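# Swap two shelf bins back into their color-marked slots

## Task

The two bins on the shelf are in each other's places. Move each one into the shelf slot whose mark matches its color, centered over that mark, with its open side facing outward and all its parts still inside. Because the board overhead sits low, tilting a bin may be needed to get it in. Each bin must be fully inserted past the shelf's front lip. It counts as done only if, at the end, both bins sit flat and stay put without the gripper holding, lifting or tipping them.

## Robot and tools

Robot: one Doosan M1013 six-joint arm carrying a Robotiq 2F-140 two-finger gripper. Joints in column order: waist, shoulder, elbow, forearm roll, wrist pitch, wrist roll. Cameras: cam_high (fixed, overlooking the scene) and cam_wrist (fisheye on the hand), both 504x504 pixels.

Frame: the scene frame has its origin on the table top right under the arm base, +z up, and +y to the left when facing along +x. The base itself may be slightly tilted. Each result's state line reports end_effector_position (metres), end_effector_quat_wxyz and linear/angular velocities (m/s, rad/s) in this frame; the reported hand position can be a bit off, more so when the arm is stretched out. end_effector_position is the point between the pads when closed; the fingers point along the gripper's +z and open along its y. Fingertips stick out about 33 mm past that point when closed, 9 mm when fully open, and closing pushes the tips about 24 mm further from the arm, so keep clearance above surfaces.

execute_actions(actions, pictures): actions is a list holding zero or one item. Empty list: just report the current state. An item with rows (1 to 15 rows) and optional steps (1 to 15, default 15) is a motion; each row lasts one control step of 1/30 s and the final row repeats to fill the remaining steps. An item with only steps (up to 300) is a wait that sends nothing new and ends when that many steps have elapsed since the previous result, reply time included. pictures (true/false) chooses whether images come back. A refused call does nothing.

Each row is one list of 9 numbers, each within [-1, 1]: six joint entries, then gripper position, gripper force_limit, gripper speed. The six joint entries are offsets, not poses: they are measured from the joint angles printed in the most recent result that listed them (before any such result in a scene, or in later calls inside one reply, from where the arm is when the action begins), never from the previous row. Scale: 1.0 equals 1.398 rad for waist and shoulder, 2.097 rad for elbow, 2.622 rad for forearm roll, wrist pitch and wrist roll. All-zero joint entries are not a hold: they pull the arm back to the reference angles. Joint ranges (rad): elbow -2.792 to 2.792, all others -6.283 to 6.283; asking for more than 0.010 rad beyond an end gets the call refused, and requests past the real end are clipped there, with a "joint sent to its limit" line (possibly about an earlier action).

The three gripper entries are absolute settings. position: +1 fully open (140 mm), about -0.8 pads touch, -1 closes until blocked. force_limit: -1 about 14 N, 0 about 60 N, +1 about 107 N. speed: -1 about 30 mm/s, 0 about 140, +1 about 250.

Motion limits: joint target speeds cap at 2.09 rad/s (waist, shoulder), 3.14 (elbow), 3.93 (wrist joints), with 0.3 s to ramp up, all joints arriving together. Targets are kept within 0.456 / 0.683 / 0.854 rad of the measured angles, and scaled back if they would move the hand more than 70 mm from where it is. Big moves therefore take several calls. Between calls the arm keeps heading to the last row's target until it has nearly stopped.

Result lines: Joint positions and Joint velocities (rad, rad/s, column order); joint torques (offset, scaled and noisy; change only with contact or load). object_status: 0 moving, 1 blocked while opening, 2 blocked while closing (a grip), 3 reached target or pads met. position_measured is in counts: 3 open, 230 pads together. Stopped fingers hold until the position number changes by 0.01 or more; to squeeze harder, raise force_limit and switch position between -1 and -0.98. "joint command not followed" means the clearance check altered targets; HELD marks steps where the row was not sent fully. MOTOR HOT warns of heating from holding loads; an OVER-TEMPERATURE FAULT brakes the arm until it cools.

zoom_image(camera, region): enlarges part of the latest image of cam_high or cam_wrist; region is [x0, y0, x1, y1] in pixels, at most 504 wide and tall, origin top-left. read_manual(section) only returns licence texts. finished_scene(scene) ends the current scene (give its number), grades it and cannot be undone; replying without any tool call also ends things.

Avoid: contact torque reaching a joint's load limit (waist and shoulder 323, elbow 152, wrist joints 42.7 N m, held weight included) or any outside force of 144 N; either stops the arm for 10 s and drops the rest of the call. Also avoid dropping bins, spilling their parts, slamming or shoving hard, and knocking anything off the table. Expect occasional brief tugs on a held bin or pushes on loose items. Release the bins so they rest level on their own before finishing.

Each tool is called after "Call:" as name(argument=value, ...), one argument or row to a line, values as JSON.

## Session

Call:
execute_actions(
  actions=[],
)

Scene clock: 0.00 s of 14400.00 s.
end_effector_position=(+0.8568, -0.0755, +0.3470) position_measured=3 object_status=3 end_effector_quat_wxyz=(+0.023, +0.950, +0.009, +0.310) end_effector_velocity=(+0.001, +0.001, -0.000) end_effector_angular_velocity=(+0.000, -0.001, +0.001)
Joint positions: [-0.169  0.227  1.683  0.1    0.611  1.339]
Joint velocities: [ 0.001  0.001 -0.001  0.001 -0.001 -0.   ]
Joint torques (N m, as the joint torque sensors report them, + toward a larger angle): no reading

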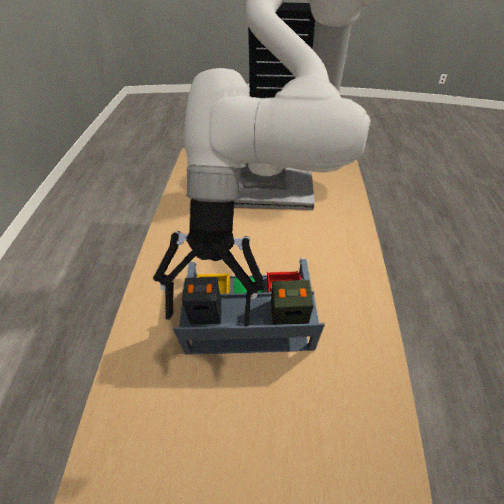

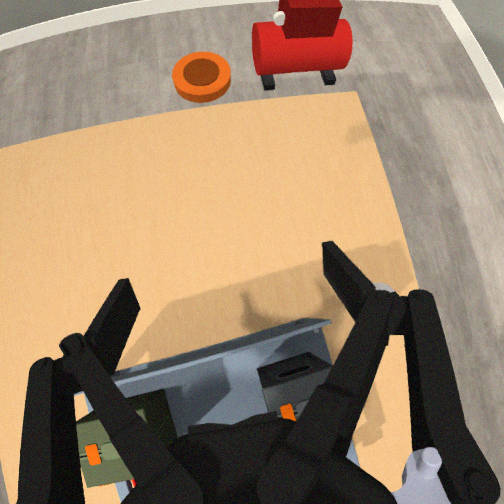

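Call:
zoom_image(
  camera="cam_high",
  region=[130, 220, 370, 380],
)

Region (130, 220, 370, 380) of cam_high's 504x504 image, scaled by 2.100, with more detail than that image has.

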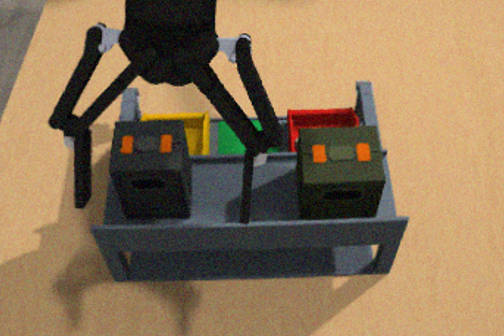

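Call:
execute_actions(
  actions=[
    {"rows": [[0.085,-0.472,0.39,-0.038,-0.182,0.088,1,0,0]], "steps": 15},
  ],
  pictures=false,
)

Call:
execute_actions(
  actions=[
    {"steps": 30},
  ],
)

Scene clock: 25.40 s of 14400.00 s.
end_effector_position=(+0.6465, -0.0105, +0.3302) position_measured=3 object_status=3 end_effector_quat_wxyz=(+0.024, +0.920, -0.009, +0.391) end_effector_velocity=(-0.500, +0.118, -0.043) end_effector_angular_velocity=(+0.047, -0.476, -0.011)
Joint positions: [-0.095 -0.15   2.178  0.039  0.315  1.482]
Joint velocities: [ 0.153 -0.948  1.075 -0.127 -0.602  0.291]
Joint torques (N m, as the joint torque sensors report them, + toward a larger angle): [  0.94 -23.57 -35.61   3.56  -2.    -0.3 ]
Steps of this call (steps 1 to 90: nothing new was sent; then 21.90 s passed at rest; steps 91 to 105: all 15 steps of this action). Readings (joint positions | what the end effector reports):
91: [-0.169 0.226 1.684 0.100 0.610 1.339] | position_measured=3 object_status=3
92: [-0.168 0.220 1.693 0.099 0.603 1.342] | position_measured=3 object_status=3
94: [-0.158 0.185 1.746 0.091 0.566 1.360] | position_measured=3 object_status=3
98: [-0.132 0.069 1.918 0.069 0.461 1.411] | position_measured=3 object_status=3
105: the state above

Scene clock: 26.40 s of 14400.00 s.
end_effector_position=(+0.4992, +0.0196, +0.2955) position_measured=3 object_status=3 end_effector_quat_wxyz=(+0.012, +0.890, -0.013, +0.456) end_effector_velocity=(+0.000, -0.000, +0.000) end_effector_angular_velocity=(-0.001, -0.001, -0.000)
Joint positions: [-0.05  -0.433  2.501  0.001  0.133  1.569]
Joint velocities: [-0.001  0.    -0.     0.    -0.    -0.001]
Joint torques (N m, as the joint torque sensors report them, + toward a larger angle): [ -1.44   2.51 -37.36   4.05  -2.08  -0.26]
Steps of this call (steps 1 to 30: the robot went on to your last target). Readings (joint positions | what the end effector reports):
1: [-0.090 -0.182 2.214 0.034 0.295 1.492] | position_measured=3 object_status=3
2: [-0.085 -0.214 2.251 0.030 0.274 1.501] | position_measured=3 object_status=3
4: [-0.075 -0.277 2.323 0.022 0.233 1.521] | position_measured=3 object_status=3
8: [-0.056 -0.399 2.462 0.005 0.156 1.559] | position_measured=3 object_status=3
30: the state above
The arm was judged still, so your last target was given up. Only a new action makes it travel on or press farther. Fingers that are still opening or closing keep moving.
camera_calibration (this result's frames):
cam_wrist: T_world_to_cam=[[-0.160409, -0.986031, -0.0448639, 0.0942445], [-0.861588, 0.162051, -0.481047, 0.589662], [0.481597, -0.0385097, -0.875546, 0.215208], [0, 0, 0, 1]] pos_world=[0.419519, 0.0056601, 0.476307]

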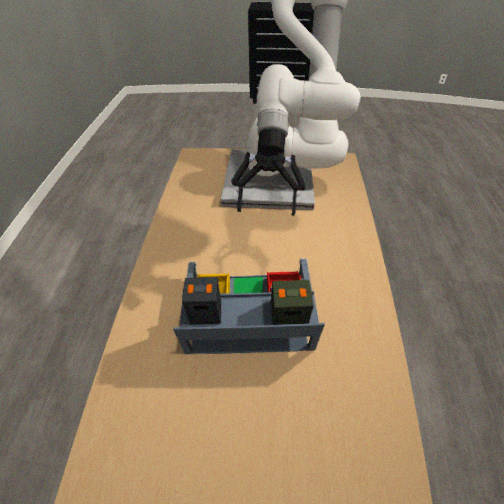

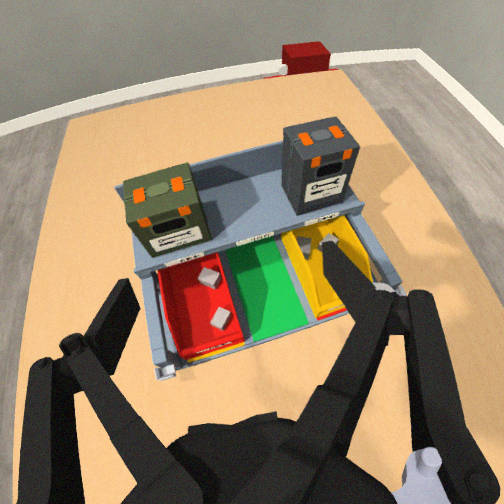

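Call:
zoom_image(
  camera="cam_wrist",
  region=[110, 130, 410, 390],
)

Region (110, 130, 410, 390) of cam_wrist's 504x504 image, scaled by 1.680, with more detail than that image has; it fills the top 437 rows of this view, and the rest is white.

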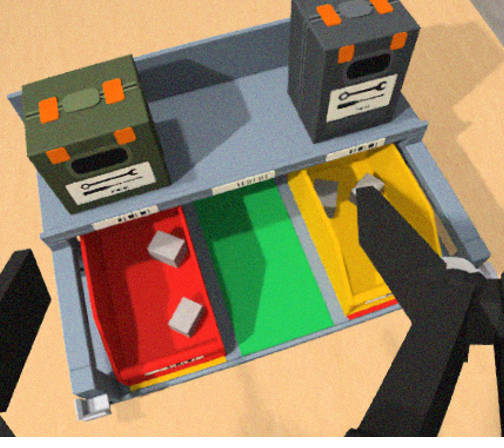

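Call:
execute_actions(
  actions=[
    {"rows": [[0.07,0.3415,-0.2116,0,0.346,-0.6335,-0.15,0,0]], "steps": 15},
  ],
  pictures=false,
)

Call:
execute_actions(
  actions=[
    {"steps": 40},
  ],
)

Scene clock: 73.00 s of 14400.00 s.
end_effector_position=(+0.5103, +0.0626, +0.2043) position_measured=107 object_status=0 end_effector_quat_wxyz=(+0.039, +0.791, +0.609, +0.049) end_effector_velocity=(-0.039, +0.050, -0.057) end_effector_angular_velocity=(-0.445, +0.994, +3.228)
Joint positions: [ 0.036 -0.015  2.111  0.001  0.926  0.31 ]
Joint velocities: [ 0.101  0.493 -0.449  0.001  0.944 -3.161]
Joint torques (N m, as the joint torque sensors report them, + toward a larger angle): [  0.39 -47.92 -33.55   3.98  -0.23  -0.14]
Steps of this call (steps 1 to 90: nothing new was sent; then 43.10 s passed at rest; steps 91 to 105: all 15 steps of this action). Readings (joint positions | what the end effector reports):
91: [-0.050 -0.433 2.500 0.001 0.134 1.569] | position_measured=3 object_status=0
92: [-0.049 -0.427 2.494 0.001 0.146 1.556] | position_measured=9 object_status=0
94: [-0.041 -0.391 2.460 0.001 0.213 1.489] | position_measured=24 object_status=0
98: [-0.008 -0.231 2.307 0.001 0.515 1.182] | position_measured=54 object_status=0
105: the state above

Scene clock: 74.33 s of 14400.00 s.
end_effector_position=(+0.5054, +0.0685, +0.1988) position_measured=148 object_status=3 end_effector_quat_wxyz=(+0.005, +0.650, +0.760, -0.001) end_effector_velocity=(-0.000, -0.000, -0.000) end_effector_angular_velocity=(-0.001, +0.001, -0.000)
Joint positions: [ 0.048  0.044  2.057  0.001  1.04  -0.091]
Joint velocities: [ 0.     0.     0.    -0.001  0.     0.001]
Joint torques (N m, as the joint torque sensors report them, + toward a larger angle): [ -2.22 -43.25 -34.4    4.1   -0.12  -0.26]
Steps of this call (steps 1 to 30: the robot went on to your last target; steps 31 to 40: nothing new was sent). Readings (joint positions | what the end effector reports):
1: [0.039 0.000 2.097 0.001 0.956 0.210] | position_measured=115 object_status=0
2: [0.042 0.013 2.085 0.001 0.981 0.125] | position_measured=123 object_status=0
4: [0.045 0.033 2.068 0.001 1.018 -0.004] | position_measured=138 object_status=0
8: [0.048 0.044 2.057 0.001 1.040 -0.090] | position_measured=148 object_status=0
40: the state above
The arm was judged still, so your last target was given up. Only a new action makes it travel on or press farther. Fingers that are still opening or closing keep moving.
camera_calibration (this result's frames):
cam_wrist: T_world_to_cam=[[0.996342, 0.0366919, 0.0771806, -0.539855], [-0.0000914672, -0.902678, 0.430316, -0.00308575], [0.0854584, -0.428749, -0.899373, 0.361093], [0, 0, 0, 1]] pos_world=[0.507021, 0.171841, 0.367751]

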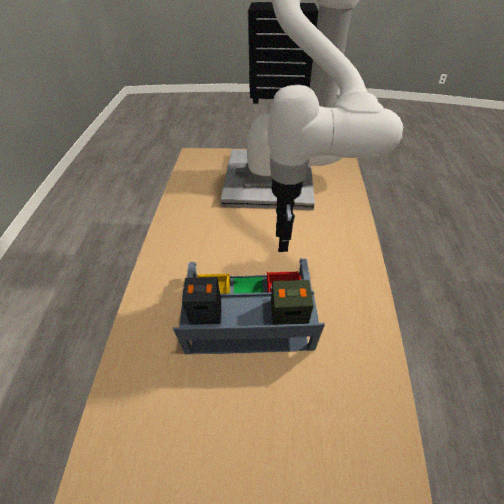

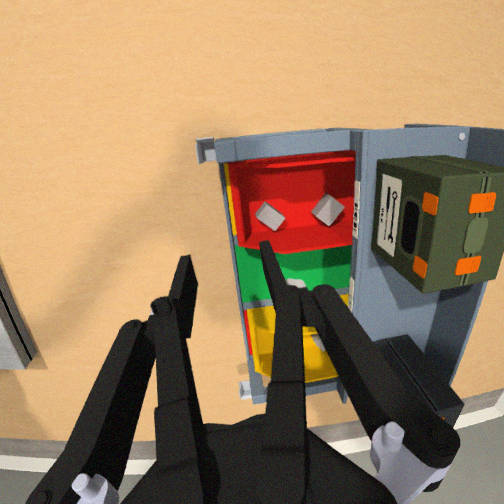

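Call:
execute_actions(
  actions=[
    {"rows": [[0,0.0928,0.0468,0,-0.0867,0,-0.4,0,0]], "steps": 15},
  ],
  pictures=false,
)

Call:
execute_actions(
  actions=[
    {"steps": 15},
  ],
)

Scene clock: 83.70 s of 14400.00 s.
end_effector_position=(+0.5094, +0.0677, +0.0884) position_measured=179 object_status=3 end_effector_quat_wxyz=(+0.005, +0.650, +0.760, -0.001) end_effector_velocity=(+0.001, -0.000, +0.001) end_effector_angular_velocity=(+0.000, -0.001, -0.000)
Joint positions: [ 0.048  0.174  2.155  0.001  0.813 -0.091]
Joint velocities: [-0.001  0.    -0.002  0.     0.    -0.   ]
Joint torques (N m, as the joint torque sensors report them, + toward a larger angle): [ -2.3  -51.   -28.82   3.4   -0.11  -0.15]
Steps of this call (steps 1 to 90: nothing new was sent; then 5.87 s passed at rest; steps 91 to 105: all 15 steps of this action). Readings (joint positions | what the end effector reports):
91: [0.048 0.045 2.057 0.001 1.040 -0.091] | position_measured=148 object_status=0
92: [0.048 0.051 2.061 0.001 1.029 -0.091] | position_measured=154 object_status=0
94: [0.048 0.086 2.088 0.001 0.966 -0.091] | position_measured=169 object_status=0
98: [0.048 0.168 2.151 0.001 0.825 -0.091] | position_measured=179 object_status=0
105: the state above

Scene clock: 84.20 s of 14400.00 s.
end_effector_position=(+0.5094, +0.0677, +0.0884) position_measured=179 object_status=3 end_effector_quat_wxyz=(+0.005, +0.650, +0.760, -0.001) end_effector_velocity=(+0.001, -0.000, +0.001) end_effector_angular_velocity=(+0.000, -0.003, +0.000)
Joint positions: [ 0.048  0.174  2.155  0.001  0.813 -0.091]
Joint velocities: [-0.    -0.001 -0.     0.    -0.001 -0.001]
Joint torques (N m, as the joint torque sensors report them, + toward a larger angle): [ -1.66 -50.47 -29.32   3.4   -0.11  -0.22]
Steps of this call (steps 1 to 15: the robot went on to your last target). Readings (joint positions | what the end effector reports):
1: [0.048 0.174 2.155 0.001 0.813 -0.091] | position_measured=179 object_status=3
2: [0.048 0.174 2.155 0.001 0.813 -0.091] | position_measured=179 object_status=3
4: [0.048 0.174 2.155 0.001 0.813 -0.091] | position_measured=179 object_status=3
8: [0.048 0.174 2.155 0.001 0.813 -0.091] | position_measured=179 object_status=3
15: the state above
The arm was judged still, so your last target was given up. Only a new action makes it travel on or press farther. Fingers that are still opening or closing keep moving.
camera_calibration (this result's frames):
cam_wrist: T_world_to_cam=[[0.996393, 0.0365468, 0.0765802, -0.535261], [0.0000242969, -0.902617, 0.430445, 0.0436162], [0.084854, -0.428891, -0.899362, 0.261478], [0, 0, 0, 1]] pos_world=[0.511142, 0.171076, 0.25738]

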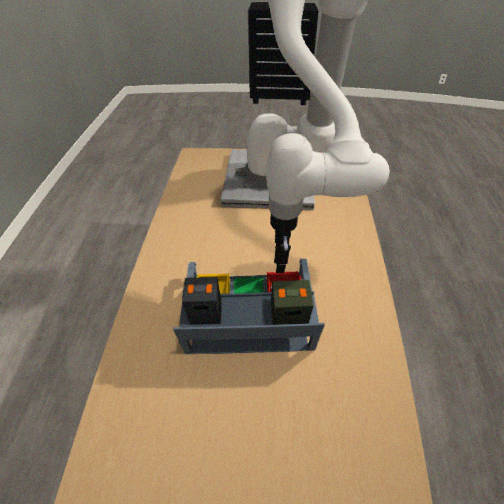

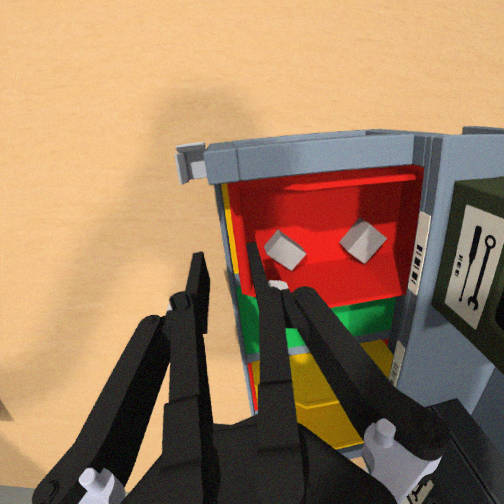

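Call:
zoom_image(
  camera="cam_wrist",
  region=[150, 120, 350, 320],
)

Region (150, 120, 350, 320) of cam_wrist's 504x504 image, scaled by 2.520, with more detail than that image has.

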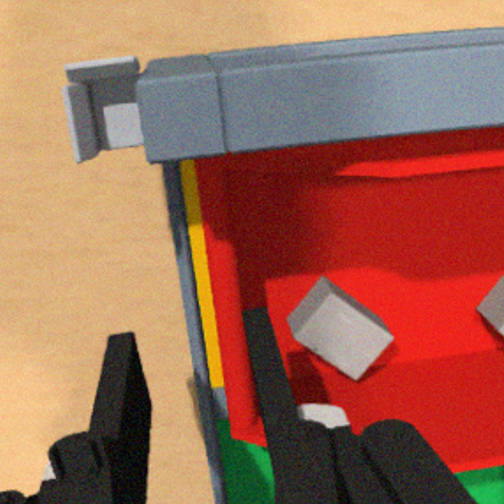

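Call:
execute_actions(
  actions=[
    {"rows": [[0,0.0152,-0.0014,0,-0.0072,0,-0.4,0,0],[0,0.0152,-0.0014,0,-0.0072,0,-0.4,0,0],[0,0.0152,-0.0014,0,-0.0072,0,-0.4,0,0],[0,0.0152,-0.0014,0,-0.0072,0,-0.4,0,0],[0,0.0152,-0.0014,0,-0.0072,0,-0.4,0,0],[0,0.0152,-0.0014,0,-0.0072,0,-0.4,0,0],[0,0.0152,-0.0014,0,-0.0072,0,-1,0.3,-0.5]], "steps": 15},
  ],
  pictures=false,
)

Call:
execute_actions(
  actions=[
    {"steps": 15},
  ],
)

Scene clock: 103.37 s of 14400.00 s.
end_effector_position=(+0.5155, +0.0680, +0.0786) position_measured=215 object_status=0 end_effector_quat_wxyz=(+0.005, +0.650, +0.760, -0.001) end_effector_velocity=(+0.000, +0.001, +0.000) end_effector_angular_velocity=(-0.000, -0.001, +0.001)
Joint positions: [ 0.048  0.195  2.152  0.001  0.794 -0.091]
Joint velocities: [ 0.001 -0.    -0.    -0.    -0.     0.001]
Joint torques (N m, as the joint torque sensors report them, + toward a larger angle): [ -1.69 -52.46 -28.21   3.36  -0.11  -0.24]
Steps of this call (steps 1 to 90: nothing new was sent; then 15.67 s passed at rest; steps 91 to 105: all 15 steps of this action). Readings (joint positions | what the end effector reports):
91: [0.048 0.175 2.155 0.001 0.812 -0.091] | position_measured=179 object_status=3
92: [0.048 0.180 2.154 0.001 0.807 -0.091] | position_measured=179 object_status=3
94: [0.048 0.195 2.152 0.001 0.795 -0.091] | position_measured=179 object_status=3
98: [0.048 0.195 2.152 0.001 0.794 -0.091] | position_measured=182 object_status=0
105: the state above

Scene clock: 103.87 s of 14400.00 s.
end_effector_position=(+0.5155, +0.0680, +0.0787) position_measured=234 object_status=3 end_effector_quat_wxyz=(+0.005, +0.650, +0.760, -0.001) end_effector_velocity=(+0.000, -0.001, +0.002) end_effector_angular_velocity=(-0.000, -0.004, -0.001)
Joint positions: [ 0.048  0.195  2.152  0.001  0.794 -0.091]
Joint velocities: [-0.001 -0.003  0.    -0.001 -0.     0.001]
Joint torques (N m, as the joint torque sensors report them, + toward a larger angle): [ -2.27 -52.28 -28.62   3.44  -0.02  -0.27]
Steps of this call (steps 1 to 15: the robot went on to your last target). Readings (joint positions | what the end effector reports):
1: [0.048 0.195 2.152 0.001 0.794 -0.091] | position_measured=219 object_status=0
2: [0.048 0.195 2.152 0.001 0.794 -0.091] | position_measured=224 object_status=0
4: [0.048 0.195 2.152 0.001 0.794 -0.091] | position_measured=233 object_status=0
8: [0.048 0.195 2.152 0.001 0.794 -0.091] | position_measured=234 object_status=0
15: the state above
The arm was judged still, so your last target was given up. Only a new action makes it travel on or press farther. Fingers that are still opening or closing keep moving.
camera_calibration (this result's frames):
cam_wrist: T_world_to_cam=[[0.996348, 0.0365729, 0.0771518, -0.540615], [-0.00019959, -0.902614, 0.430451, 0.0481841], [0.0853811, -0.428895, -0.899311, 0.25204], [0, 0, 0, 1]] pos_world=[0.517131, 0.171362, 0.247631]

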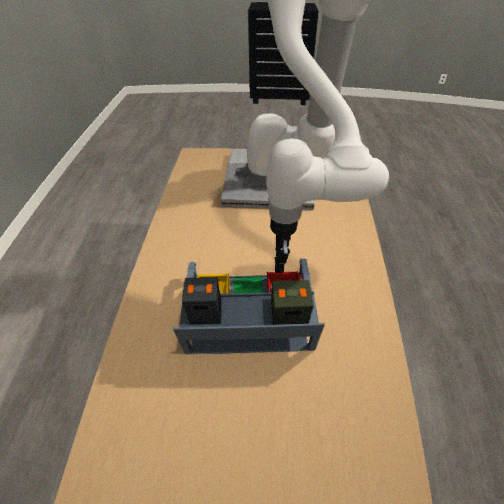

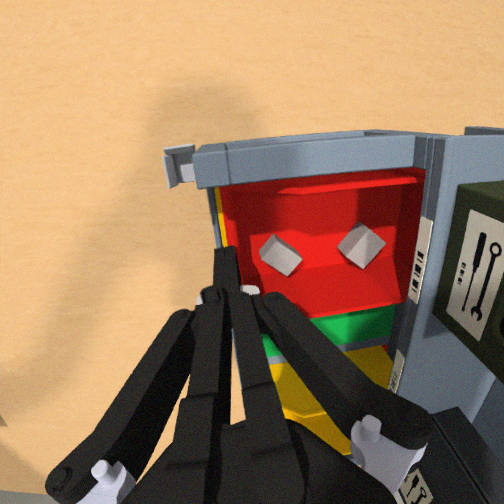

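Call:
execute_actions(
  actions=[
    {"rows": [[0,0,0,0,0,0,-0.45,0,0.5],[0,0,0,0,0,0,-0.45,0,0.5],[0,0,0,0,0,0,-0.45,0,0.5],[0,0,0,0,0,0,-0.45,0,0.5],[0,0,0,0,0,0,-0.45,0,0.5],[0,0,0,0,0,0,-0.45,0,0.5],[0,0.0127,0.0045,0,-0.0104,0,-0.45,0,0.5]], "steps": 15},
  ],
  pictures=false,
)

Call:
execute_actions(
  actions=[
    {"rows": [[0,0,0,0,0,0,-1,0.3,-0.5]], "steps": 15},
  ],
  pictures=false,
)

Call:
execute_actions(
  actions=[
    {"steps": 10},
  ],
)

Scene clock: 113.83 s of 14400.00 s.
end_effector_position=(+0.5154, +0.0678, +0.0657) position_measured=186 object_status=3 end_effector_quat_wxyz=(+0.005, +0.650, +0.760, -0.001) end_effector_velocity=(+0.000, -0.001, -0.000) end_effector_angular_velocity=(+0.000, +0.001, -0.002)
Joint positions: [ 0.048  0.213  2.162  0.001  0.767 -0.091]
Joint velocities: [-0.001  0.001 -0.     0.    -0.     0.   ]
Joint torques (N m, as the joint torque sensors report them, + toward a larger angle): [ -1.94 -53.43 -27.7    3.29  -0.07  -0.2 ]
Steps of this call (steps 1 to 90: nothing new was sent; then 6.47 s passed at rest; steps 91 to 105: all 15 steps of this action). Readings (joint positions | what the end effector reports):
91: [0.048 0.195 2.152 0.001 0.794 -0.091] | position_measured=234 object_status=0
92: [0.048 0.195 2.152 0.001 0.794 -0.091] | position_measured=232 object_status=0
94: [0.048 0.195 2.152 0.001 0.794 -0.091] | position_measured=205 object_status=0
98: [0.048 0.201 2.155 0.001 0.783 -0.091] | position_measured=186 object_status=0
105: the state above

Scene clock: 114.33 s of 14400.00 s.
end_effector_position=(+0.5158, +0.0679, +0.0658) position_measured=222 object_status=0 end_effector_quat_wxyz=(+0.005, +0.650, +0.760, -0.001) end_effector_velocity=(-0.002, +0.000, -0.000) end_effector_angular_velocity=(-0.000, +0.004, +0.000)
Joint positions: [ 0.048  0.213  2.161  0.001  0.767 -0.091]
Joint velocities: [ 0.    -0.001  0.002 -0.     0.003  0.   ]
Joint torques (N m, as the joint torque sensors report them, + toward a larger angle): [  1.59 -49.62 -14.89   3.48   5.54  -1.06]
Steps of this call (steps 1 to 15: all 15 steps of this action). Readings (joint positions | what the end effector reports):
1: [0.048 0.213 2.162 0.001 0.767 -0.091] | position_measured=186 object_status=0
2: [0.048 0.213 2.162 0.001 0.767 -0.091] | position_measured=189 object_status=0
4: [0.048 0.213 2.162 0.001 0.767 -0.091] | position_measured=198 object_status=0
8: [0.048 0.213 2.162 0.001 0.767 -0.091] | position_measured=217 object_status=0
15: the state above

Scene clock: 114.67 s of 14400.00 s.
end_effector_position=(+0.5155, +0.0678, +0.0657) position_measured=222 object_status=2 end_effector_quat_wxyz=(+0.005, +0.650, +0.760, -0.001) end_effector_velocity=(-0.000, +0.001, -0.001) end_effector_angular_velocity=(+0.000, +0.001, +0.000)
Joint positions: [ 0.048  0.213  2.162  0.001  0.767 -0.091]
Joint velocities: [ 0.002  0.001  0.     0.001 -0.     0.001]
Joint torques (N m, as the joint torque sensors report them, + toward a larger angle): [  2.24 -44.75  -9.57   3.73   6.47  -1.01]
Steps of this call (steps 1 to 10: the robot went on to your last target). Readings (joint positions | what the end effector reports):
1: [0.048 0.213 2.161 0.001 0.767 -0.091] | position_measured=222 object_status=2
2: [0.048 0.213 2.162 0.001 0.767 -0.091] | position_measured=222 object_status=2
4: [0.048 0.213 2.162 0.001 0.767 -0.091] | position_measured=222 object_status=2
8: [0.048 0.213 2.162 0.001 0.767 -0.091] | position_measured=222 object_status=2
10: the state above
camera_calibration (this result's frames):
cam_wrist: T_world_to_cam=[[0.996352, 0.0365247, 0.0771315, -0.539626], [-0.000233185, -0.90262, 0.430437, 0.0536814], [0.0853421, -0.428885, -0.899319, 0.240353], [0, 0, 0, 1]] pos_world=[0.517158, 0.171248, 0.23467]

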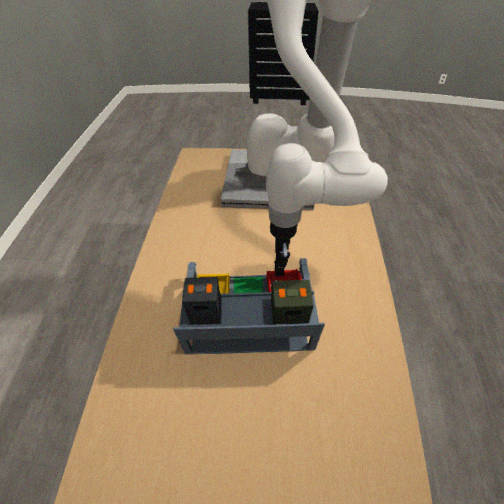

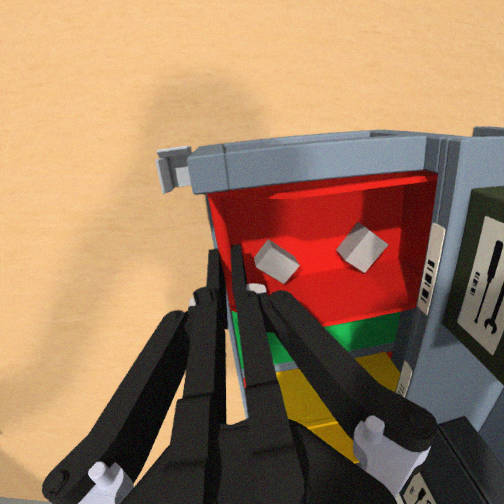

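Call:
execute_actions(
  actions=[
    {"rows": [[0,0.007,-0.0135,0,0.0212,0,-1,0.3,-0.5],[0,0.007,-0.0135,0,0.0212,0,-1,0.3,-0.5],[0,0.007,-0.0135,0,0.0212,0,-1,0.3,-0.5],[0,0.014,-0.027,0,0.0424,0,-1,0.3,-0.5],[0,0.014,-0.027,0,0.0424,0,-1,0.3,-0.5],[0,0.014,-0.027,0,0.0424,0,-1,0.3,-0.5],[0,0.021,-0.0404,0,0.0636,0,-1,0.3,-0.5],[0,0.021,-0.0404,0,0.0636,0,-1,0.3,-0.5],[0,0.021,-0.0404,0,0.0636,0,-1,0.3,-0.5],[0,0.0276,-0.0539,0,0.0848,0,-1,0.3,-0.5]], "steps": 15},
  ],
)

Scene clock: 127.37 s of 14400.00 s.
end_effector_position=(+0.5186, +0.0683, +0.0938) position_measured=222 object_status=2 end_effector_quat_wxyz=(-0.048, +0.649, +0.757, -0.053) end_effector_velocity=(-0.001, -0.001, -0.000) end_effector_angular_velocity=(+0.001, +0.004, -0.003)
Joint positions: [ 0.048  0.252  2.049  0.001  0.989 -0.091]
Joint velocities: [-0.002  0.001 -0.     0.001  0.003  0.001]
Joint torques (N m, as the joint torque sensors report them, + toward a larger angle): [ -1.69 -64.35 -31.45   3.54   0.84  -0.22]
Steps of this call (steps 1 to 15: the robot went on to your last target; steps 16 to 90: nothing new was sent; then 9.20 s passed at rest; steps 91 to 105: all 15 steps of this action). Readings (joint positions | what the end effector reports):
91: [0.048 0.213 2.161 0.001 0.769 -0.091] | position_measured=222 object_status=2
92: [0.048 0.215 2.156 0.001 0.781 -0.091] | position_measured=222 object_status=2
94: [0.048 0.222 2.135 0.001 0.821 -0.091] | position_measured=222 object_status=2
98: [0.048 0.236 2.096 0.001 0.897 -0.091] | position_measured=222 object_status=2
105: the state above
camera_calibration (this result's frames):
cam_wrist: T_world_to_cam=[[0.996899, 0.0353513, -0.0703039, -0.53122], [0.062488, -0.898647, 0.4342, 0.0088863], [-0.0478288, -0.437247, -0.898069, 0.335071], [0, 0, 0, 1]] pos_world=[0.545044, 0.173274, 0.259712]

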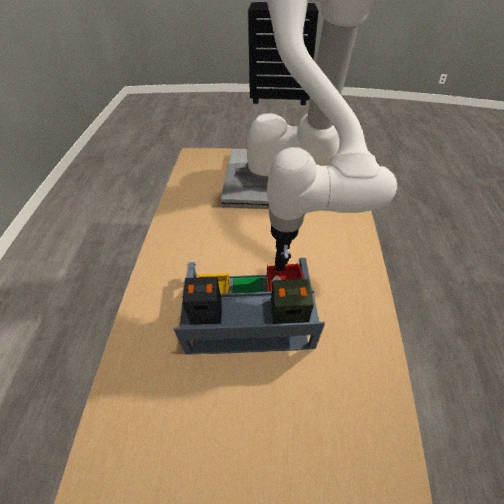

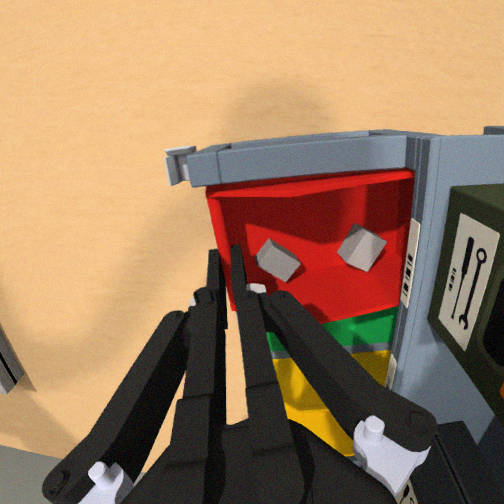

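Call:
execute_actions(
  actions=[
    {"rows": [[-0.0036,-0.0175,0.013,0,0.0037,-0.0019,-1,0.3,-0.5],[-0.0036,-0.0175,0.013,0,0.0037,-0.0019,-1,0.3,-0.5],[-0.0036,-0.0175,0.013,0,0.0037,-0.0019,-1,0.3,-0.5],[-0.0072,-0.035,0.0261,0,0.0073,-0.0038,-1,0.3,-0.5],[-0.0072,-0.035,0.0261,0,0.0073,-0.0038,-1,0.3,-0.5],[-0.0072,-0.035,0.0261,0,0.0073,-0.0038,-1,0.3,-0.5],[-0.0107,-0.0525,0.0392,0,0.011,-0.0057,-1,0.3,-0.5],[-0.0107,-0.0525,0.0392,0,0.011,-0.0057,-1,0.3,-0.5],[-0.0107,-0.0525,0.0392,0,0.011,-0.0057,-1,0.3,-0.5],[-0.0143,-0.07,0.0522,0,0.0146,-0.0076,-1,0.3,-0.5]], "steps": 15},
  ],
)

Scene clock: 139.07 s of 14400.00 s.
end_effector_position=(+0.4397, +0.0545, +0.1037) position_measured=222 object_status=2 end_effector_quat_wxyz=(-0.067, +0.648, +0.756, -0.068) end_effector_velocity=(+0.001, -0.000, +0.001) end_effector_angular_velocity=(+0.000, -0.002, -0.000)
Joint positions: [ 0.028  0.154  2.158  0.001  1.027 -0.111]
Joint velocities: [-0.     0.    -0.002 -0.    -0.    -0.   ]
Joint torques (N m, as the joint torque sensors report them, + toward a larger angle): [ -2.03 -51.74 -29.72   3.47   0.4   -0.13]
Steps of this call (steps 1 to 15: the robot went on to your last target; steps 16 to 90: nothing new was sent; then 8.20 s passed at rest; steps 91 to 105: all 15 steps of this action). Readings (joint positions | what the end effector reports):
91: [0.048 0.251 2.049 0.001 0.990 -0.091] | position_measured=222 object_status=2
92: [0.047 0.245 2.056 0.001 0.992 -0.092] | position_measured=222 object_status=2
94: [0.043 0.227 2.076 0.001 0.999 -0.096] | position_measured=222 object_status=2
98: [0.036 0.194 2.113 0.001 1.012 -0.103] | position_measured=222 object_status=2
105: the state above
camera_calibration (this result's frames):
cam_wrist: T_world_to_cam=[[0.992178, 0.0346318, -0.119927, -0.444178], [0.0833402, -0.899036, 0.429871, -0.0115775], [-0.0929315, -0.436503, -0.89489, 0.353624], [0, 0, 0, 1]] pos_world=[0.474531, 0.159332, 0.268162]

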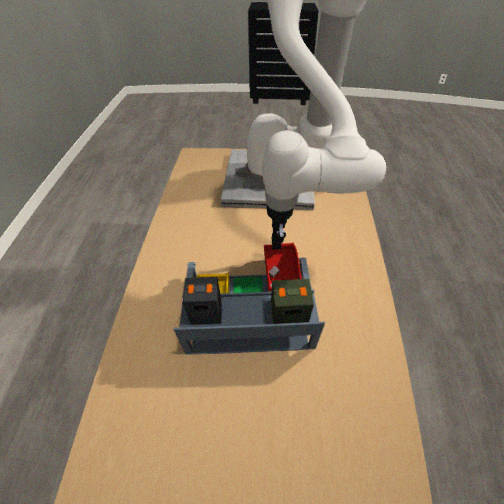

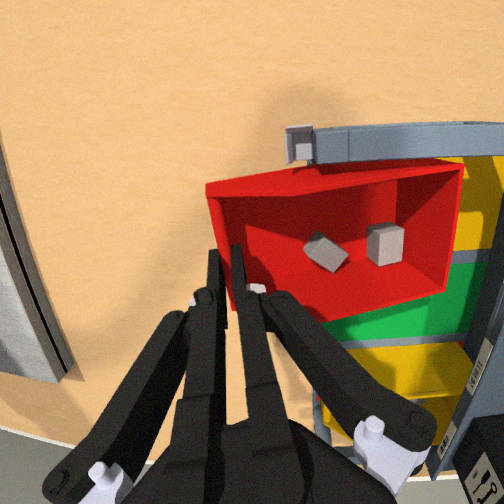

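Call:
execute_actions(
  actions=[
    {"rows": [[0,-0.04,0.008,0,-0.009,0,-1,0.3,-0.5],[0,-0.04,0.008,0,-0.009,0,-1,0.3,-0.5],[0,-0.04,0.008,0,-0.009,0,-1,0.3,-0.5],[0,-0.08,0.016,0,-0.018,0,-1,0.3,-0.5],[0,-0.08,0.016,0,-0.018,0,-1,0.3,-0.5],[0,-0.08,0.016,0,-0.018,0,-1,0.3,-0.5],[0,-0.1265,0.025,0,-0.0278,0,-1,0.3,-0.5]], "steps": 15},
  ],
)

Scene clock: 151.43 s of 14400.00 s.
end_effector_position=(+0.4389, +0.0550, +0.1584) position_measured=222 object_status=2 end_effector_quat_wxyz=(+0.005, +0.650, +0.760, -0.001) end_effector_velocity=(+0.000, +0.000, -0.000) end_effector_angular_velocity=(-0.000, -0.001, +0.001)
Joint positions: [ 0.028 -0.023  2.211  0.001  0.955 -0.111]
Joint velocities: [ 0.     0.     0.    -0.001 -0.001 -0.001]
Joint torques (N m, as the joint torque sensors report them, + toward a larger angle): [ -1.7  -37.28 -35.41   3.94  -0.55  -0.2 ]
Steps of this call (steps 1 to 15: the robot went on to your last target; steps 16 to 90: nothing new was sent; then 8.87 s passed at rest; steps 91 to 105: all 15 steps of this action). Readings (joint positions | what the end effector reports):
91: [0.028 0.153 2.158 0.001 1.027 -0.111] | position_measured=222 object_status=2
92: [0.028 0.147 2.160 0.001 1.025 -0.111] | position_measured=222 object_status=2
94: [0.028 0.114 2.170 0.001 1.011 -0.111] | position_measured=222 object_status=2
98: [0.028 0.032 2.195 0.001 0.976 -0.111] | position_measured=222 object_status=2
105: the state above
camera_calibration (this result's frames):
cam_wrist: T_world_to_cam=[[0.996364, 0.0365432, 0.076963, -0.469966], [-0.000135609, -0.902661, 0.430353, 0.00210092], [0.0851979, -0.428798, -0.899374, 0.324853], [0, 0, 0, 1]] pos_world=[0.44058, 0.158367, 0.32743]

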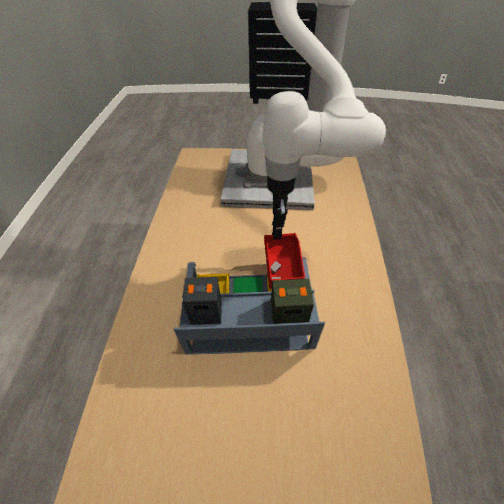

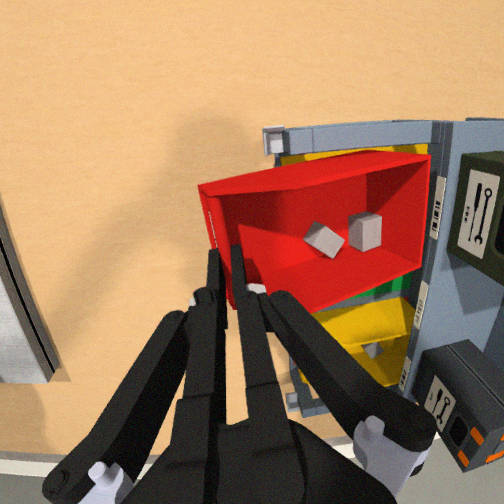

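Call:
execute_actions(
  actions=[
    {"rows": [[0,0,0,0,0,0,-0.98,1,-0.5],[0,0,0,0,0,0,-0.98,1,-0.5],[0,0,0,0,0,0,-0.98,1,-0.5],[-0.06,-0.037,0.026,0,-0.001,-0.032,-0.98,1,-0.5],[-0.06,-0.037,0.026,0,-0.001,-0.032,-0.98,1,-0.5],[-0.06,-0.037,0.026,0,-0.001,-0.032,-0.98,1,-0.5],[-0.12,-0.074,0.052,0,-0.002,-0.064,-0.98,1,-0.5],[-0.12,-0.074,0.052,0,-0.002,-0.064,-0.98,1,-0.5],[-0.12,-0.074,0.052,0,-0.002,-0.064,-0.98,1,-0.5],[-0.18,-0.111,0.078,0,-0.003,-0.096,-0.98,1,-0.5],[-0.18,-0.111,0.078,0,-0.003,-0.096,-0.98,1,-0.5],[-0.18,-0.111,0.078,0,-0.003,-0.096,-0.98,1,-0.5],[-0.24,-0.148,0.104,0,-0.004,-0.128,-0.98,1,-0.5],[-0.24,-0.148,0.104,0,-0.004,-0.128,-0.98,1,-0.5],[-0.2997,-0.1854,0.1294,0,-0.0052,-0.16,-0.98,1,-0.5]], "steps": 15},
  ],
  pictures=false,
)

Call:
execute_actions(
  actions=[
    {"steps": 15},
  ],
)

Scene clock: 162.40 s of 14400.00 s.
end_effector_position=(+0.3297, -0.0435, +0.1426) position_measured=226 object_status=2 end_effector_quat_wxyz=(+0.005, +0.650, +0.760, -0.001) end_effector_velocity=(-0.399, -0.232, -0.084) end_effector_angular_velocity=(-0.001, -0.006, -0.008)
Joint positions: [-0.254 -0.197  2.394  0.001  0.946 -0.393]
Joint velocities: [-0.96  -0.593  0.62  -0.001 -0.032 -0.951]
Joint torques (N m, as the joint torque sensors report them, + toward a larger angle): [ -1.58 -17.39 -31.95   3.78  -0.31  -0.34]
Steps of this call (steps 1 to 15: the robot went on to your last target; steps 16 to 90: nothing new was sent; then 7.47 s passed at rest; steps 91 to 105: all 15 steps of this action). Readings (joint positions | what the end effector reports):
91: [0.028 -0.023 2.211 0.001 0.954 -0.111] | position_measured=222 object_status=0
92: [0.028 -0.023 2.211 0.001 0.954 -0.111] | position_measured=226 object_status=0
94: [0.027 -0.024 2.211 0.001 0.955 -0.112] | position_measured=226 object_status=0
98: [-0.043 -0.067 2.257 0.001 0.952 -0.183] | position_measured=226 object_status=2
105: the state above

Scene clock: 162.90 s of 14400.00 s.
end_effector_position=(+0.2725, -0.0695, +0.1286) position_measured=226 object_status=2 end_effector_quat_wxyz=(+0.006, +0.650, +0.760, -0.001) end_effector_velocity=(-0.000, -0.000, +0.000) end_effector_angular_velocity=(-0.001, -0.002, +0.002)
Joint positions: [-0.391 -0.282  2.482  0.001  0.941 -0.531]
Joint velocities: [-0.    -0.003  0.001 -0.     0.    -0.002]
Joint torques (N m, as the joint torque sensors report them, + toward a larger angle): [ -2.06  -8.24 -34.23   4.    -0.5   -0.21]
Steps of this call (steps 1 to 15: the robot went on to your last target). Readings (joint positions | what the end effector reports):
1: [-0.288 -0.218 2.416 0.001 0.945 -0.427] | position_measured=226 object_status=2
2: [-0.322 -0.239 2.437 0.001 0.943 -0.461] | position_measured=226 object_status=2
4: [-0.371 -0.270 2.469 0.001 0.942 -0.510] | position_measured=226 object_status=2
8: [-0.391 -0.282 2.482 0.001 0.941 -0.530] | position_measured=226 object_status=2
15: the state above
camera_calibration (this result's frames):
cam_wrist: T_world_to_cam=[[0.996212, 0.0370416, 0.0786678, -0.297437], [-0.000464834, -0.902442, 0.430811, -0.0973893], [0.0869511, -0.429216, -0.899007, 0.258297], [0, 0, 0, 1]] pos_world=[0.273806, 0.0339945, 0.297566]

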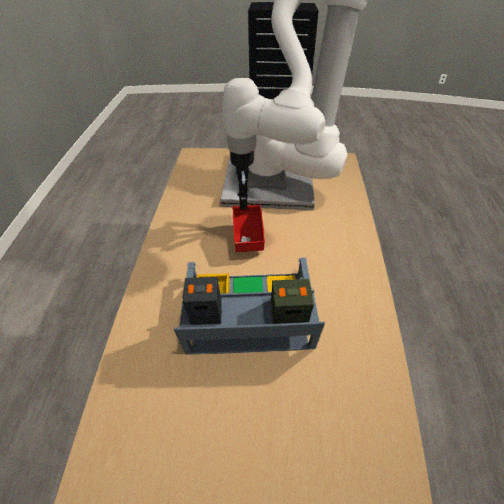

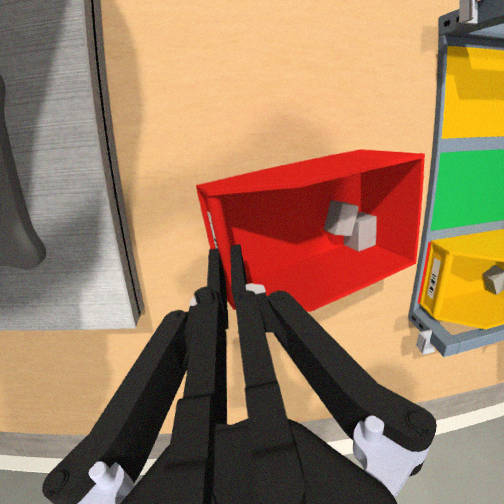

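Call:
execute_actions(
  actions=[
    {"rows": [[0,0.031,0.0128,0,-0.0267,0,-0.98,1,-0.5],[0,0.031,0.0128,0,-0.0267,0,-0.98,1,-0.5],[0,0.031,0.0128,0,-0.0267,0,-0.98,1,-0.5],[0,0.031,0.0128,0,-0.0267,0,-0.98,1,-0.5],[0,0.062,0.0257,0,-0.0535,0,-0.98,1,-0.5],[0,0.062,0.0257,0,-0.0535,0,-0.98,1,-0.5],[0,0.062,0.0257,0,-0.0535,0,-0.98,1,-0.5],[0,0.062,0.0257,0,-0.0535,0,-0.98,1,-0.5],[0,0.0931,0.0385,0,-0.0802,0,-0.98,1,-0.5]], "steps": 15},
  ],
)

Scene clock: 181.90 s of 14400.00 s.
end_effector_position=(+0.2724, -0.0700, +0.0600) position_measured=226 object_status=2 end_effector_quat_wxyz=(+0.005, +0.650, +0.760, -0.001) end_effector_velocity=(+0.001, +0.000, +0.000) end_effector_angular_velocity=(-0.000, -0.001, +0.002)
Joint positions: [-0.391 -0.155  2.561  0.001  0.736 -0.531]
Joint velocities: [ 0.001  0.001 -0.001 -0.    -0.    -0.001]
Joint torques (N m, as the joint torque sensors report them, + toward a larger angle): [  0.09  -3.31 -21.41   5.19  -4.91  -0.32]
FORCE FAULT: contact force on the arm reached its limit, and the arm stopped for 10 seconds. The contact can be on any part of the arm, not only on its tool. The arm's remaining commands of this call were not run. The arm holds still and accepts commands again. Move the arm away from the contact; if what it grips holds it there, let go first. Pushing or pulling that hard again can fault the arm again.
The stop began at step 104 of this call (marked STOPPED below). From that step on the arm followed nothing that you had sent. 2 steps, steps kept back included, did not run and will not run. Nothing is kept back now, and the robot has no last target.
Steps of this call (steps 1 to 15: the robot went on to your last target; steps 16 to 90: nothing new was sent; then 5.53 s passed at rest; steps 91 to 103: the first 13 steps of this action; steps 104 to 404: the stop). Readings (joint positions | what the end effector reports):
91: [-0.391 -0.282 2.482 0.001 0.940 -0.531] | position_measured=226 object_status=2
92: [-0.391 -0.276 2.486 0.001 0.930 -0.531] | position_measured=226 object_status=2
94: [-0.391 -0.248 2.504 0.001 0.885 -0.531] | position_measured=226 object_status=2
98: [-0.391 -0.201 2.533 0.001 0.809 -0.531] | position_measured=226 object_status=2
104: [-0.391 -0.155 2.561 0.001 0.736 -0.531] | position_measured=226 object_status=2 STOPPED
404: the state above
camera_calibration (this result's frames):
cam_wrist: T_world_to_cam=[[0.996371, 0.0368328, 0.0767283, -0.291912], [0.000237538, -0.902709, 0.430253, -0.068442], [0.0851107, -0.428673, -0.899442, 0.196944], [0, 0, 0, 1]] pos_world=[0.274107, 0.0333935, 0.228985]

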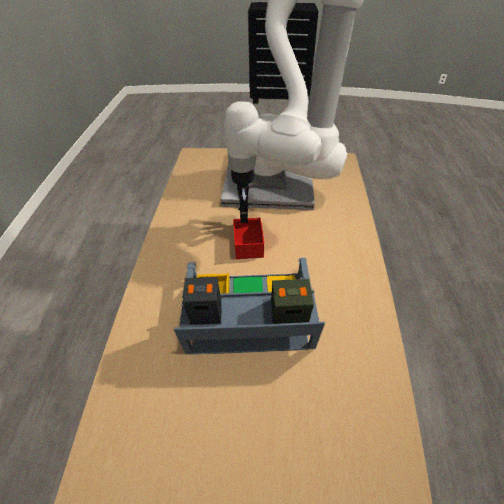

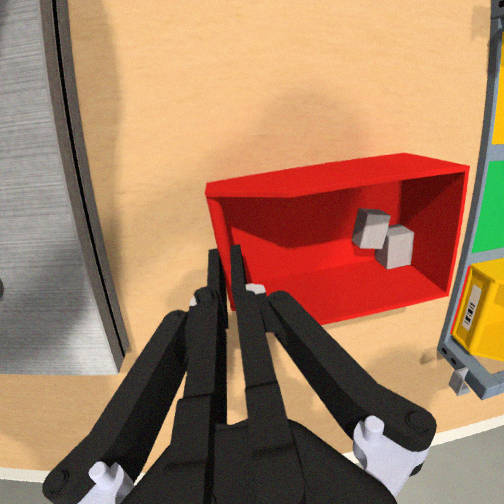

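Call:
execute_actions(
  actions=[
    {"rows": [[0,0,0,0,0,0,-0.45,0,0.3],[0,0,0,0,0,0,-0.45,0,0.3],[0,0,0,0,0,0,-0.45,0,0.3],[0,0,0,0,0,0,-0.45,0,0.3],[0,0,0,0,0,0,-0.45,0,0.3],[0,0,0,0,0,0,-0.45,0,0.3],[0,-0.0908,-0.0377,0,0.0782,0,-0.45,0,0.3]], "steps": 15},
  ],
  pictures=false,
)

Scene clock: 187.47 s of 14400.00 s.
end_effector_position=(+0.2728, -0.0696, +0.1284) position_measured=186 object_status=3 end_effector_quat_wxyz=(+0.006, +0.650, +0.760, -0.001) end_effector_velocity=(-0.008, +0.003, +0.008) end_effector_angular_velocity=(+0.007, +0.018, -0.002)
Joint positions: [-0.391 -0.281  2.482  0.001  0.94  -0.531]
Joint velocities: [-0.001 -0.016 -0.008 -0.001  0.043  0.001]
Joint torques (N m, as the joint torque sensors report them, + toward a larger angle): [ -5.67  20.3  -23.37   2.69  -0.01  -0.13]
Steps of this call (steps 1 to 90: nothing new was sent; then 2.07 s passed at rest; steps 91 to 105: all 15 steps of this action). Readings (joint positions | what the end effector reports):
91: [-0.391 -0.155 2.561 0.001 0.736 -0.531] | position_measured=226 object_status=0
92: [-0.391 -0.155 2.561 0.001 0.736 -0.531] | position_measured=225 object_status=0
94: [-0.391 -0.155 2.561 0.001 0.736 -0.531] | position_measured=200 object_status=0
98: [-0.391 -0.161 2.557 0.001 0.747 -0.531] | position_measured=186 object_status=0
105: the state above

Call:
execute_actions(
  actions=[
    {"rows": [[0.0584,0.3202,-0.2286,0,0.0123,0.0313,-0.45,0,0.3]], "steps": 15},
  ],
  pictures=false,
)

Call:
execute_actions(
  actions=[
    {"steps": 20},
  ],
)

Scene clock: 193.00 s of 14400.00 s.
end_effector_position=(+0.4952, -0.1212, +0.1643) position_measured=186 object_status=3 end_effector_quat_wxyz=(+0.005, +0.650, +0.760, -0.001) end_effector_velocity=(+0.543, -0.089, -0.012) end_effector_angular_velocity=(+0.001, +0.001, +0.001)
Joint positions: [-0.326  0.079  2.095  0.001  0.966 -0.465]
Joint velocities: [ 0.159  0.86  -0.917  0.001  0.058  0.157]
Joint torques (N m, as the joint torque sensors report them, + toward a larger angle): [ -2.05 -42.09 -31.12   3.71  -0.22  -0.31]
Steps of this call (steps 1 to 15: the robot went on to your last target; steps 16 to 90: nothing new was sent; then 2.03 s passed at rest; steps 91 to 105: all 15 steps of this action). Readings (joint positions | what the end effector reports):
91: [-0.391 -0.281 2.481 0.001 0.941 -0.531] | position_measured=186 object_status=3
92: [-0.390 -0.275 2.475 0.001 0.942 -0.530] | position_measured=186 object_status=3
94: [-0.384 -0.239 2.437 0.001 0.944 -0.523] | position_measured=186 object_status=3
98: [-0.363 -0.123 2.312 0.001 0.952 -0.502] | position_measured=186 object_status=3
105: the state above

Scene clock: 193.67 s of 14400.00 s.
end_effector_position=(+0.5500, -0.1293, +0.1610) position_measured=186 object_status=3 end_effector_quat_wxyz=(+0.005, +0.650, +0.760, -0.001) end_effector_velocity=(+0.000, -0.001, +0.000) end_effector_angular_velocity=(-0.000, -0.000, -0.002)
Joint positions: [-0.31   0.166  2.002  0.001  0.972 -0.449]
Joint velocities: [-0.002  0.    -0.001 -0.    -0.    -0.   ]
Joint torques (N m, as the joint torque sensors report them, + toward a larger angle): [ -2.16 -52.38 -32.79   3.86  -0.02  -0.16]
Steps of this call (steps 1 to 20: the robot went on to your last target). Readings (joint positions | what the end effector reports):
1: [-0.320 0.108 2.065 0.001 0.968 -0.459] | position_measured=186 object_status=3
2: [-0.316 0.133 2.038 0.001 0.970 -0.455] | position_measured=186 object_status=3
4: [-0.310 0.163 2.007 0.001 0.972 -0.449] | position_measured=186 object_status=3
8: [-0.310 0.166 2.003 0.001 0.972 -0.449] | position_measured=186 object_status=3
20: the state above
camera_calibration (this result's frames):
cam_wrist: T_world_to_cam=[[0.996256, 0.0366483, 0.0782939, -0.574293], [-0.000642231, -0.902527, 0.430632, -0.165067], [0.0864443, -0.42907, -0.899125, 0.237934], [0, 0, 0, 1]] pos_world=[0.551469, -0.0258403, 0.329979]

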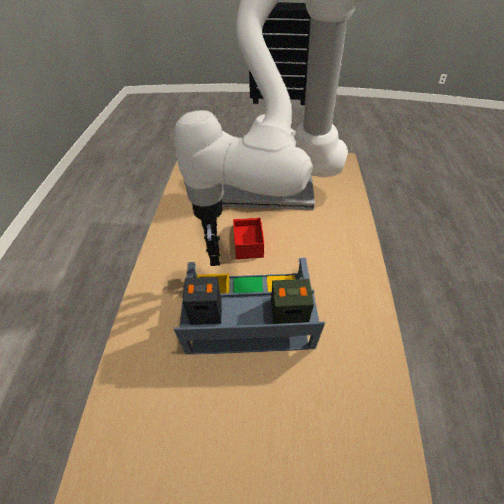

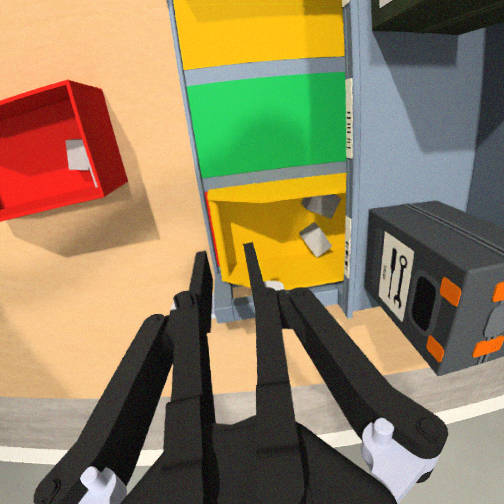

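Call:
execute_actions(
  actions=[
    {"rows": [[-0.0272,0.0752,0.0403,0,-0.0717,-0.0145,-0.45,0,0.3]], "steps": 15},
  ],
)

Scene clock: 201.23 s of 14400.00 s.
end_effector_position=(+0.5409, -0.1495, +0.0655) position_measured=186 object_status=3 end_effector_quat_wxyz=(+0.005, +0.651, +0.759, -0.001) end_effector_velocity=(+0.000, -0.000, +0.001) end_effector_angular_velocity=(-0.000, -0.002, -0.001)
Joint positions: [-0.348  0.271  2.087  0.001  0.784 -0.487]
Joint velocities: [-0.    -0.001 -0.     0.    -0.     0.001]
Joint torques (N m, as the joint torque sensors report them, + toward a larger angle): [ -1.83 -59.5  -28.48   3.28   0.02  -0.25]
Steps of this call (steps 1 to 15: the robot went on to your last target; steps 16 to 90: nothing new was sent; then 4.07 s passed at rest; steps 91 to 105: all 15 steps of this action). Readings (joint positions | what the end effector reports):
91: [-0.310 0.167 2.003 0.001 0.971 -0.449] | position_measured=186 object_status=3
92: [-0.312 0.173 2.007 0.001 0.959 -0.451] | position_measured=186 object_status=3
94: [-0.325 0.208 2.036 0.001 0.896 -0.464] | position_measured=186 object_status=3
98: [-0.348 0.271 2.087 0.001 0.787 -0.486] | position_measured=186 object_status=3
105: the state above
camera_calibration (this result's frames):
cam_wrist: T_world_to_cam=[[0.996393, 0.0363913, 0.0766578, -0.55698], [-0.000130191, -0.902717, 0.430234, -0.142517], [0.0848571, -0.428692, -0.899457, 0.145099], [0, 0, 0, 1]] pos_world=[0.54264, -0.0461802, 0.234523]

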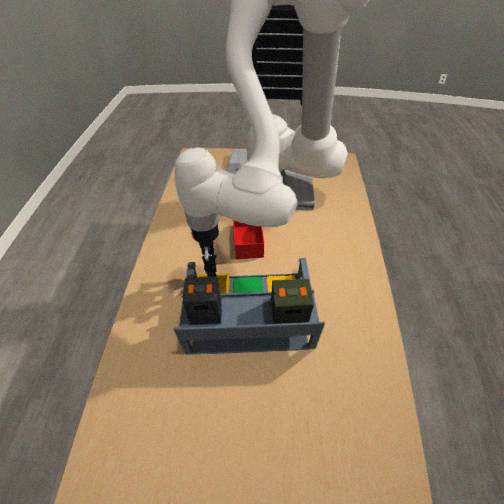

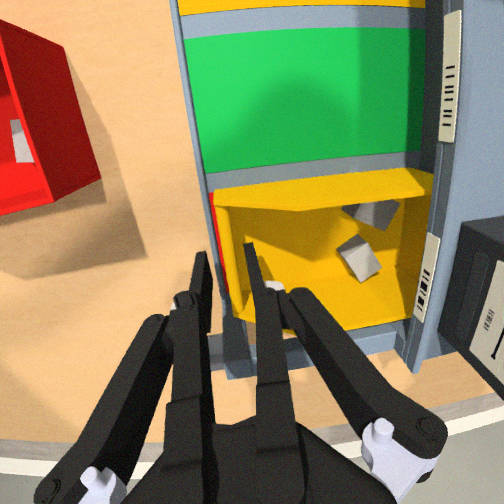

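Call:
execute_actions(
  actions=[
    {"rows": [[0,0,0,0,0,0,-1,1,-0.3]], "steps": 15},
  ],
  pictures=false,
)

Scene clock: 204.80 s of 14400.00 s.
end_effector_position=(+0.5411, -0.1495, +0.0656) position_measured=225 object_status=0 end_effector_quat_wxyz=(+0.005, +0.650, +0.760, -0.001) end_effector_velocity=(+0.001, -0.000, +0.000) end_effector_angular_velocity=(-0.001, -0.001, -0.000)
Joint positions: [-0.348  0.271  2.087  0.001  0.784 -0.487]
Joint velocities: [ 0.    -0.    -0.001 -0.    -0.     0.001]
Joint torques (N m, as the joint torque sensors report them, + toward a larger angle): [ -1.1  -47.88 -22.31   3.78  -1.22  -0.23]
Steps of this call (steps 1 to 15: the robot went on to your last target; steps 16 to 90: nothing new was sent; then 0.07 s passed at rest; steps 91 to 105: all 15 steps of this action). Readings (joint positions | what the end effector reports):
91: [-0.348 0.271 2.087 0.001 0.784 -0.487] | position_measured=186 object_status=0
92: [-0.348 0.271 2.087 0.001 0.784 -0.487] | position_measured=190 object_status=0
94: [-0.348 0.271 2.087 0.001 0.784 -0.487] | position_measured=202 object_status=0
98: [-0.348 0.271 2.087 0.001 0.784 -0.487] | position_measured=221 object_status=0
105: the state above


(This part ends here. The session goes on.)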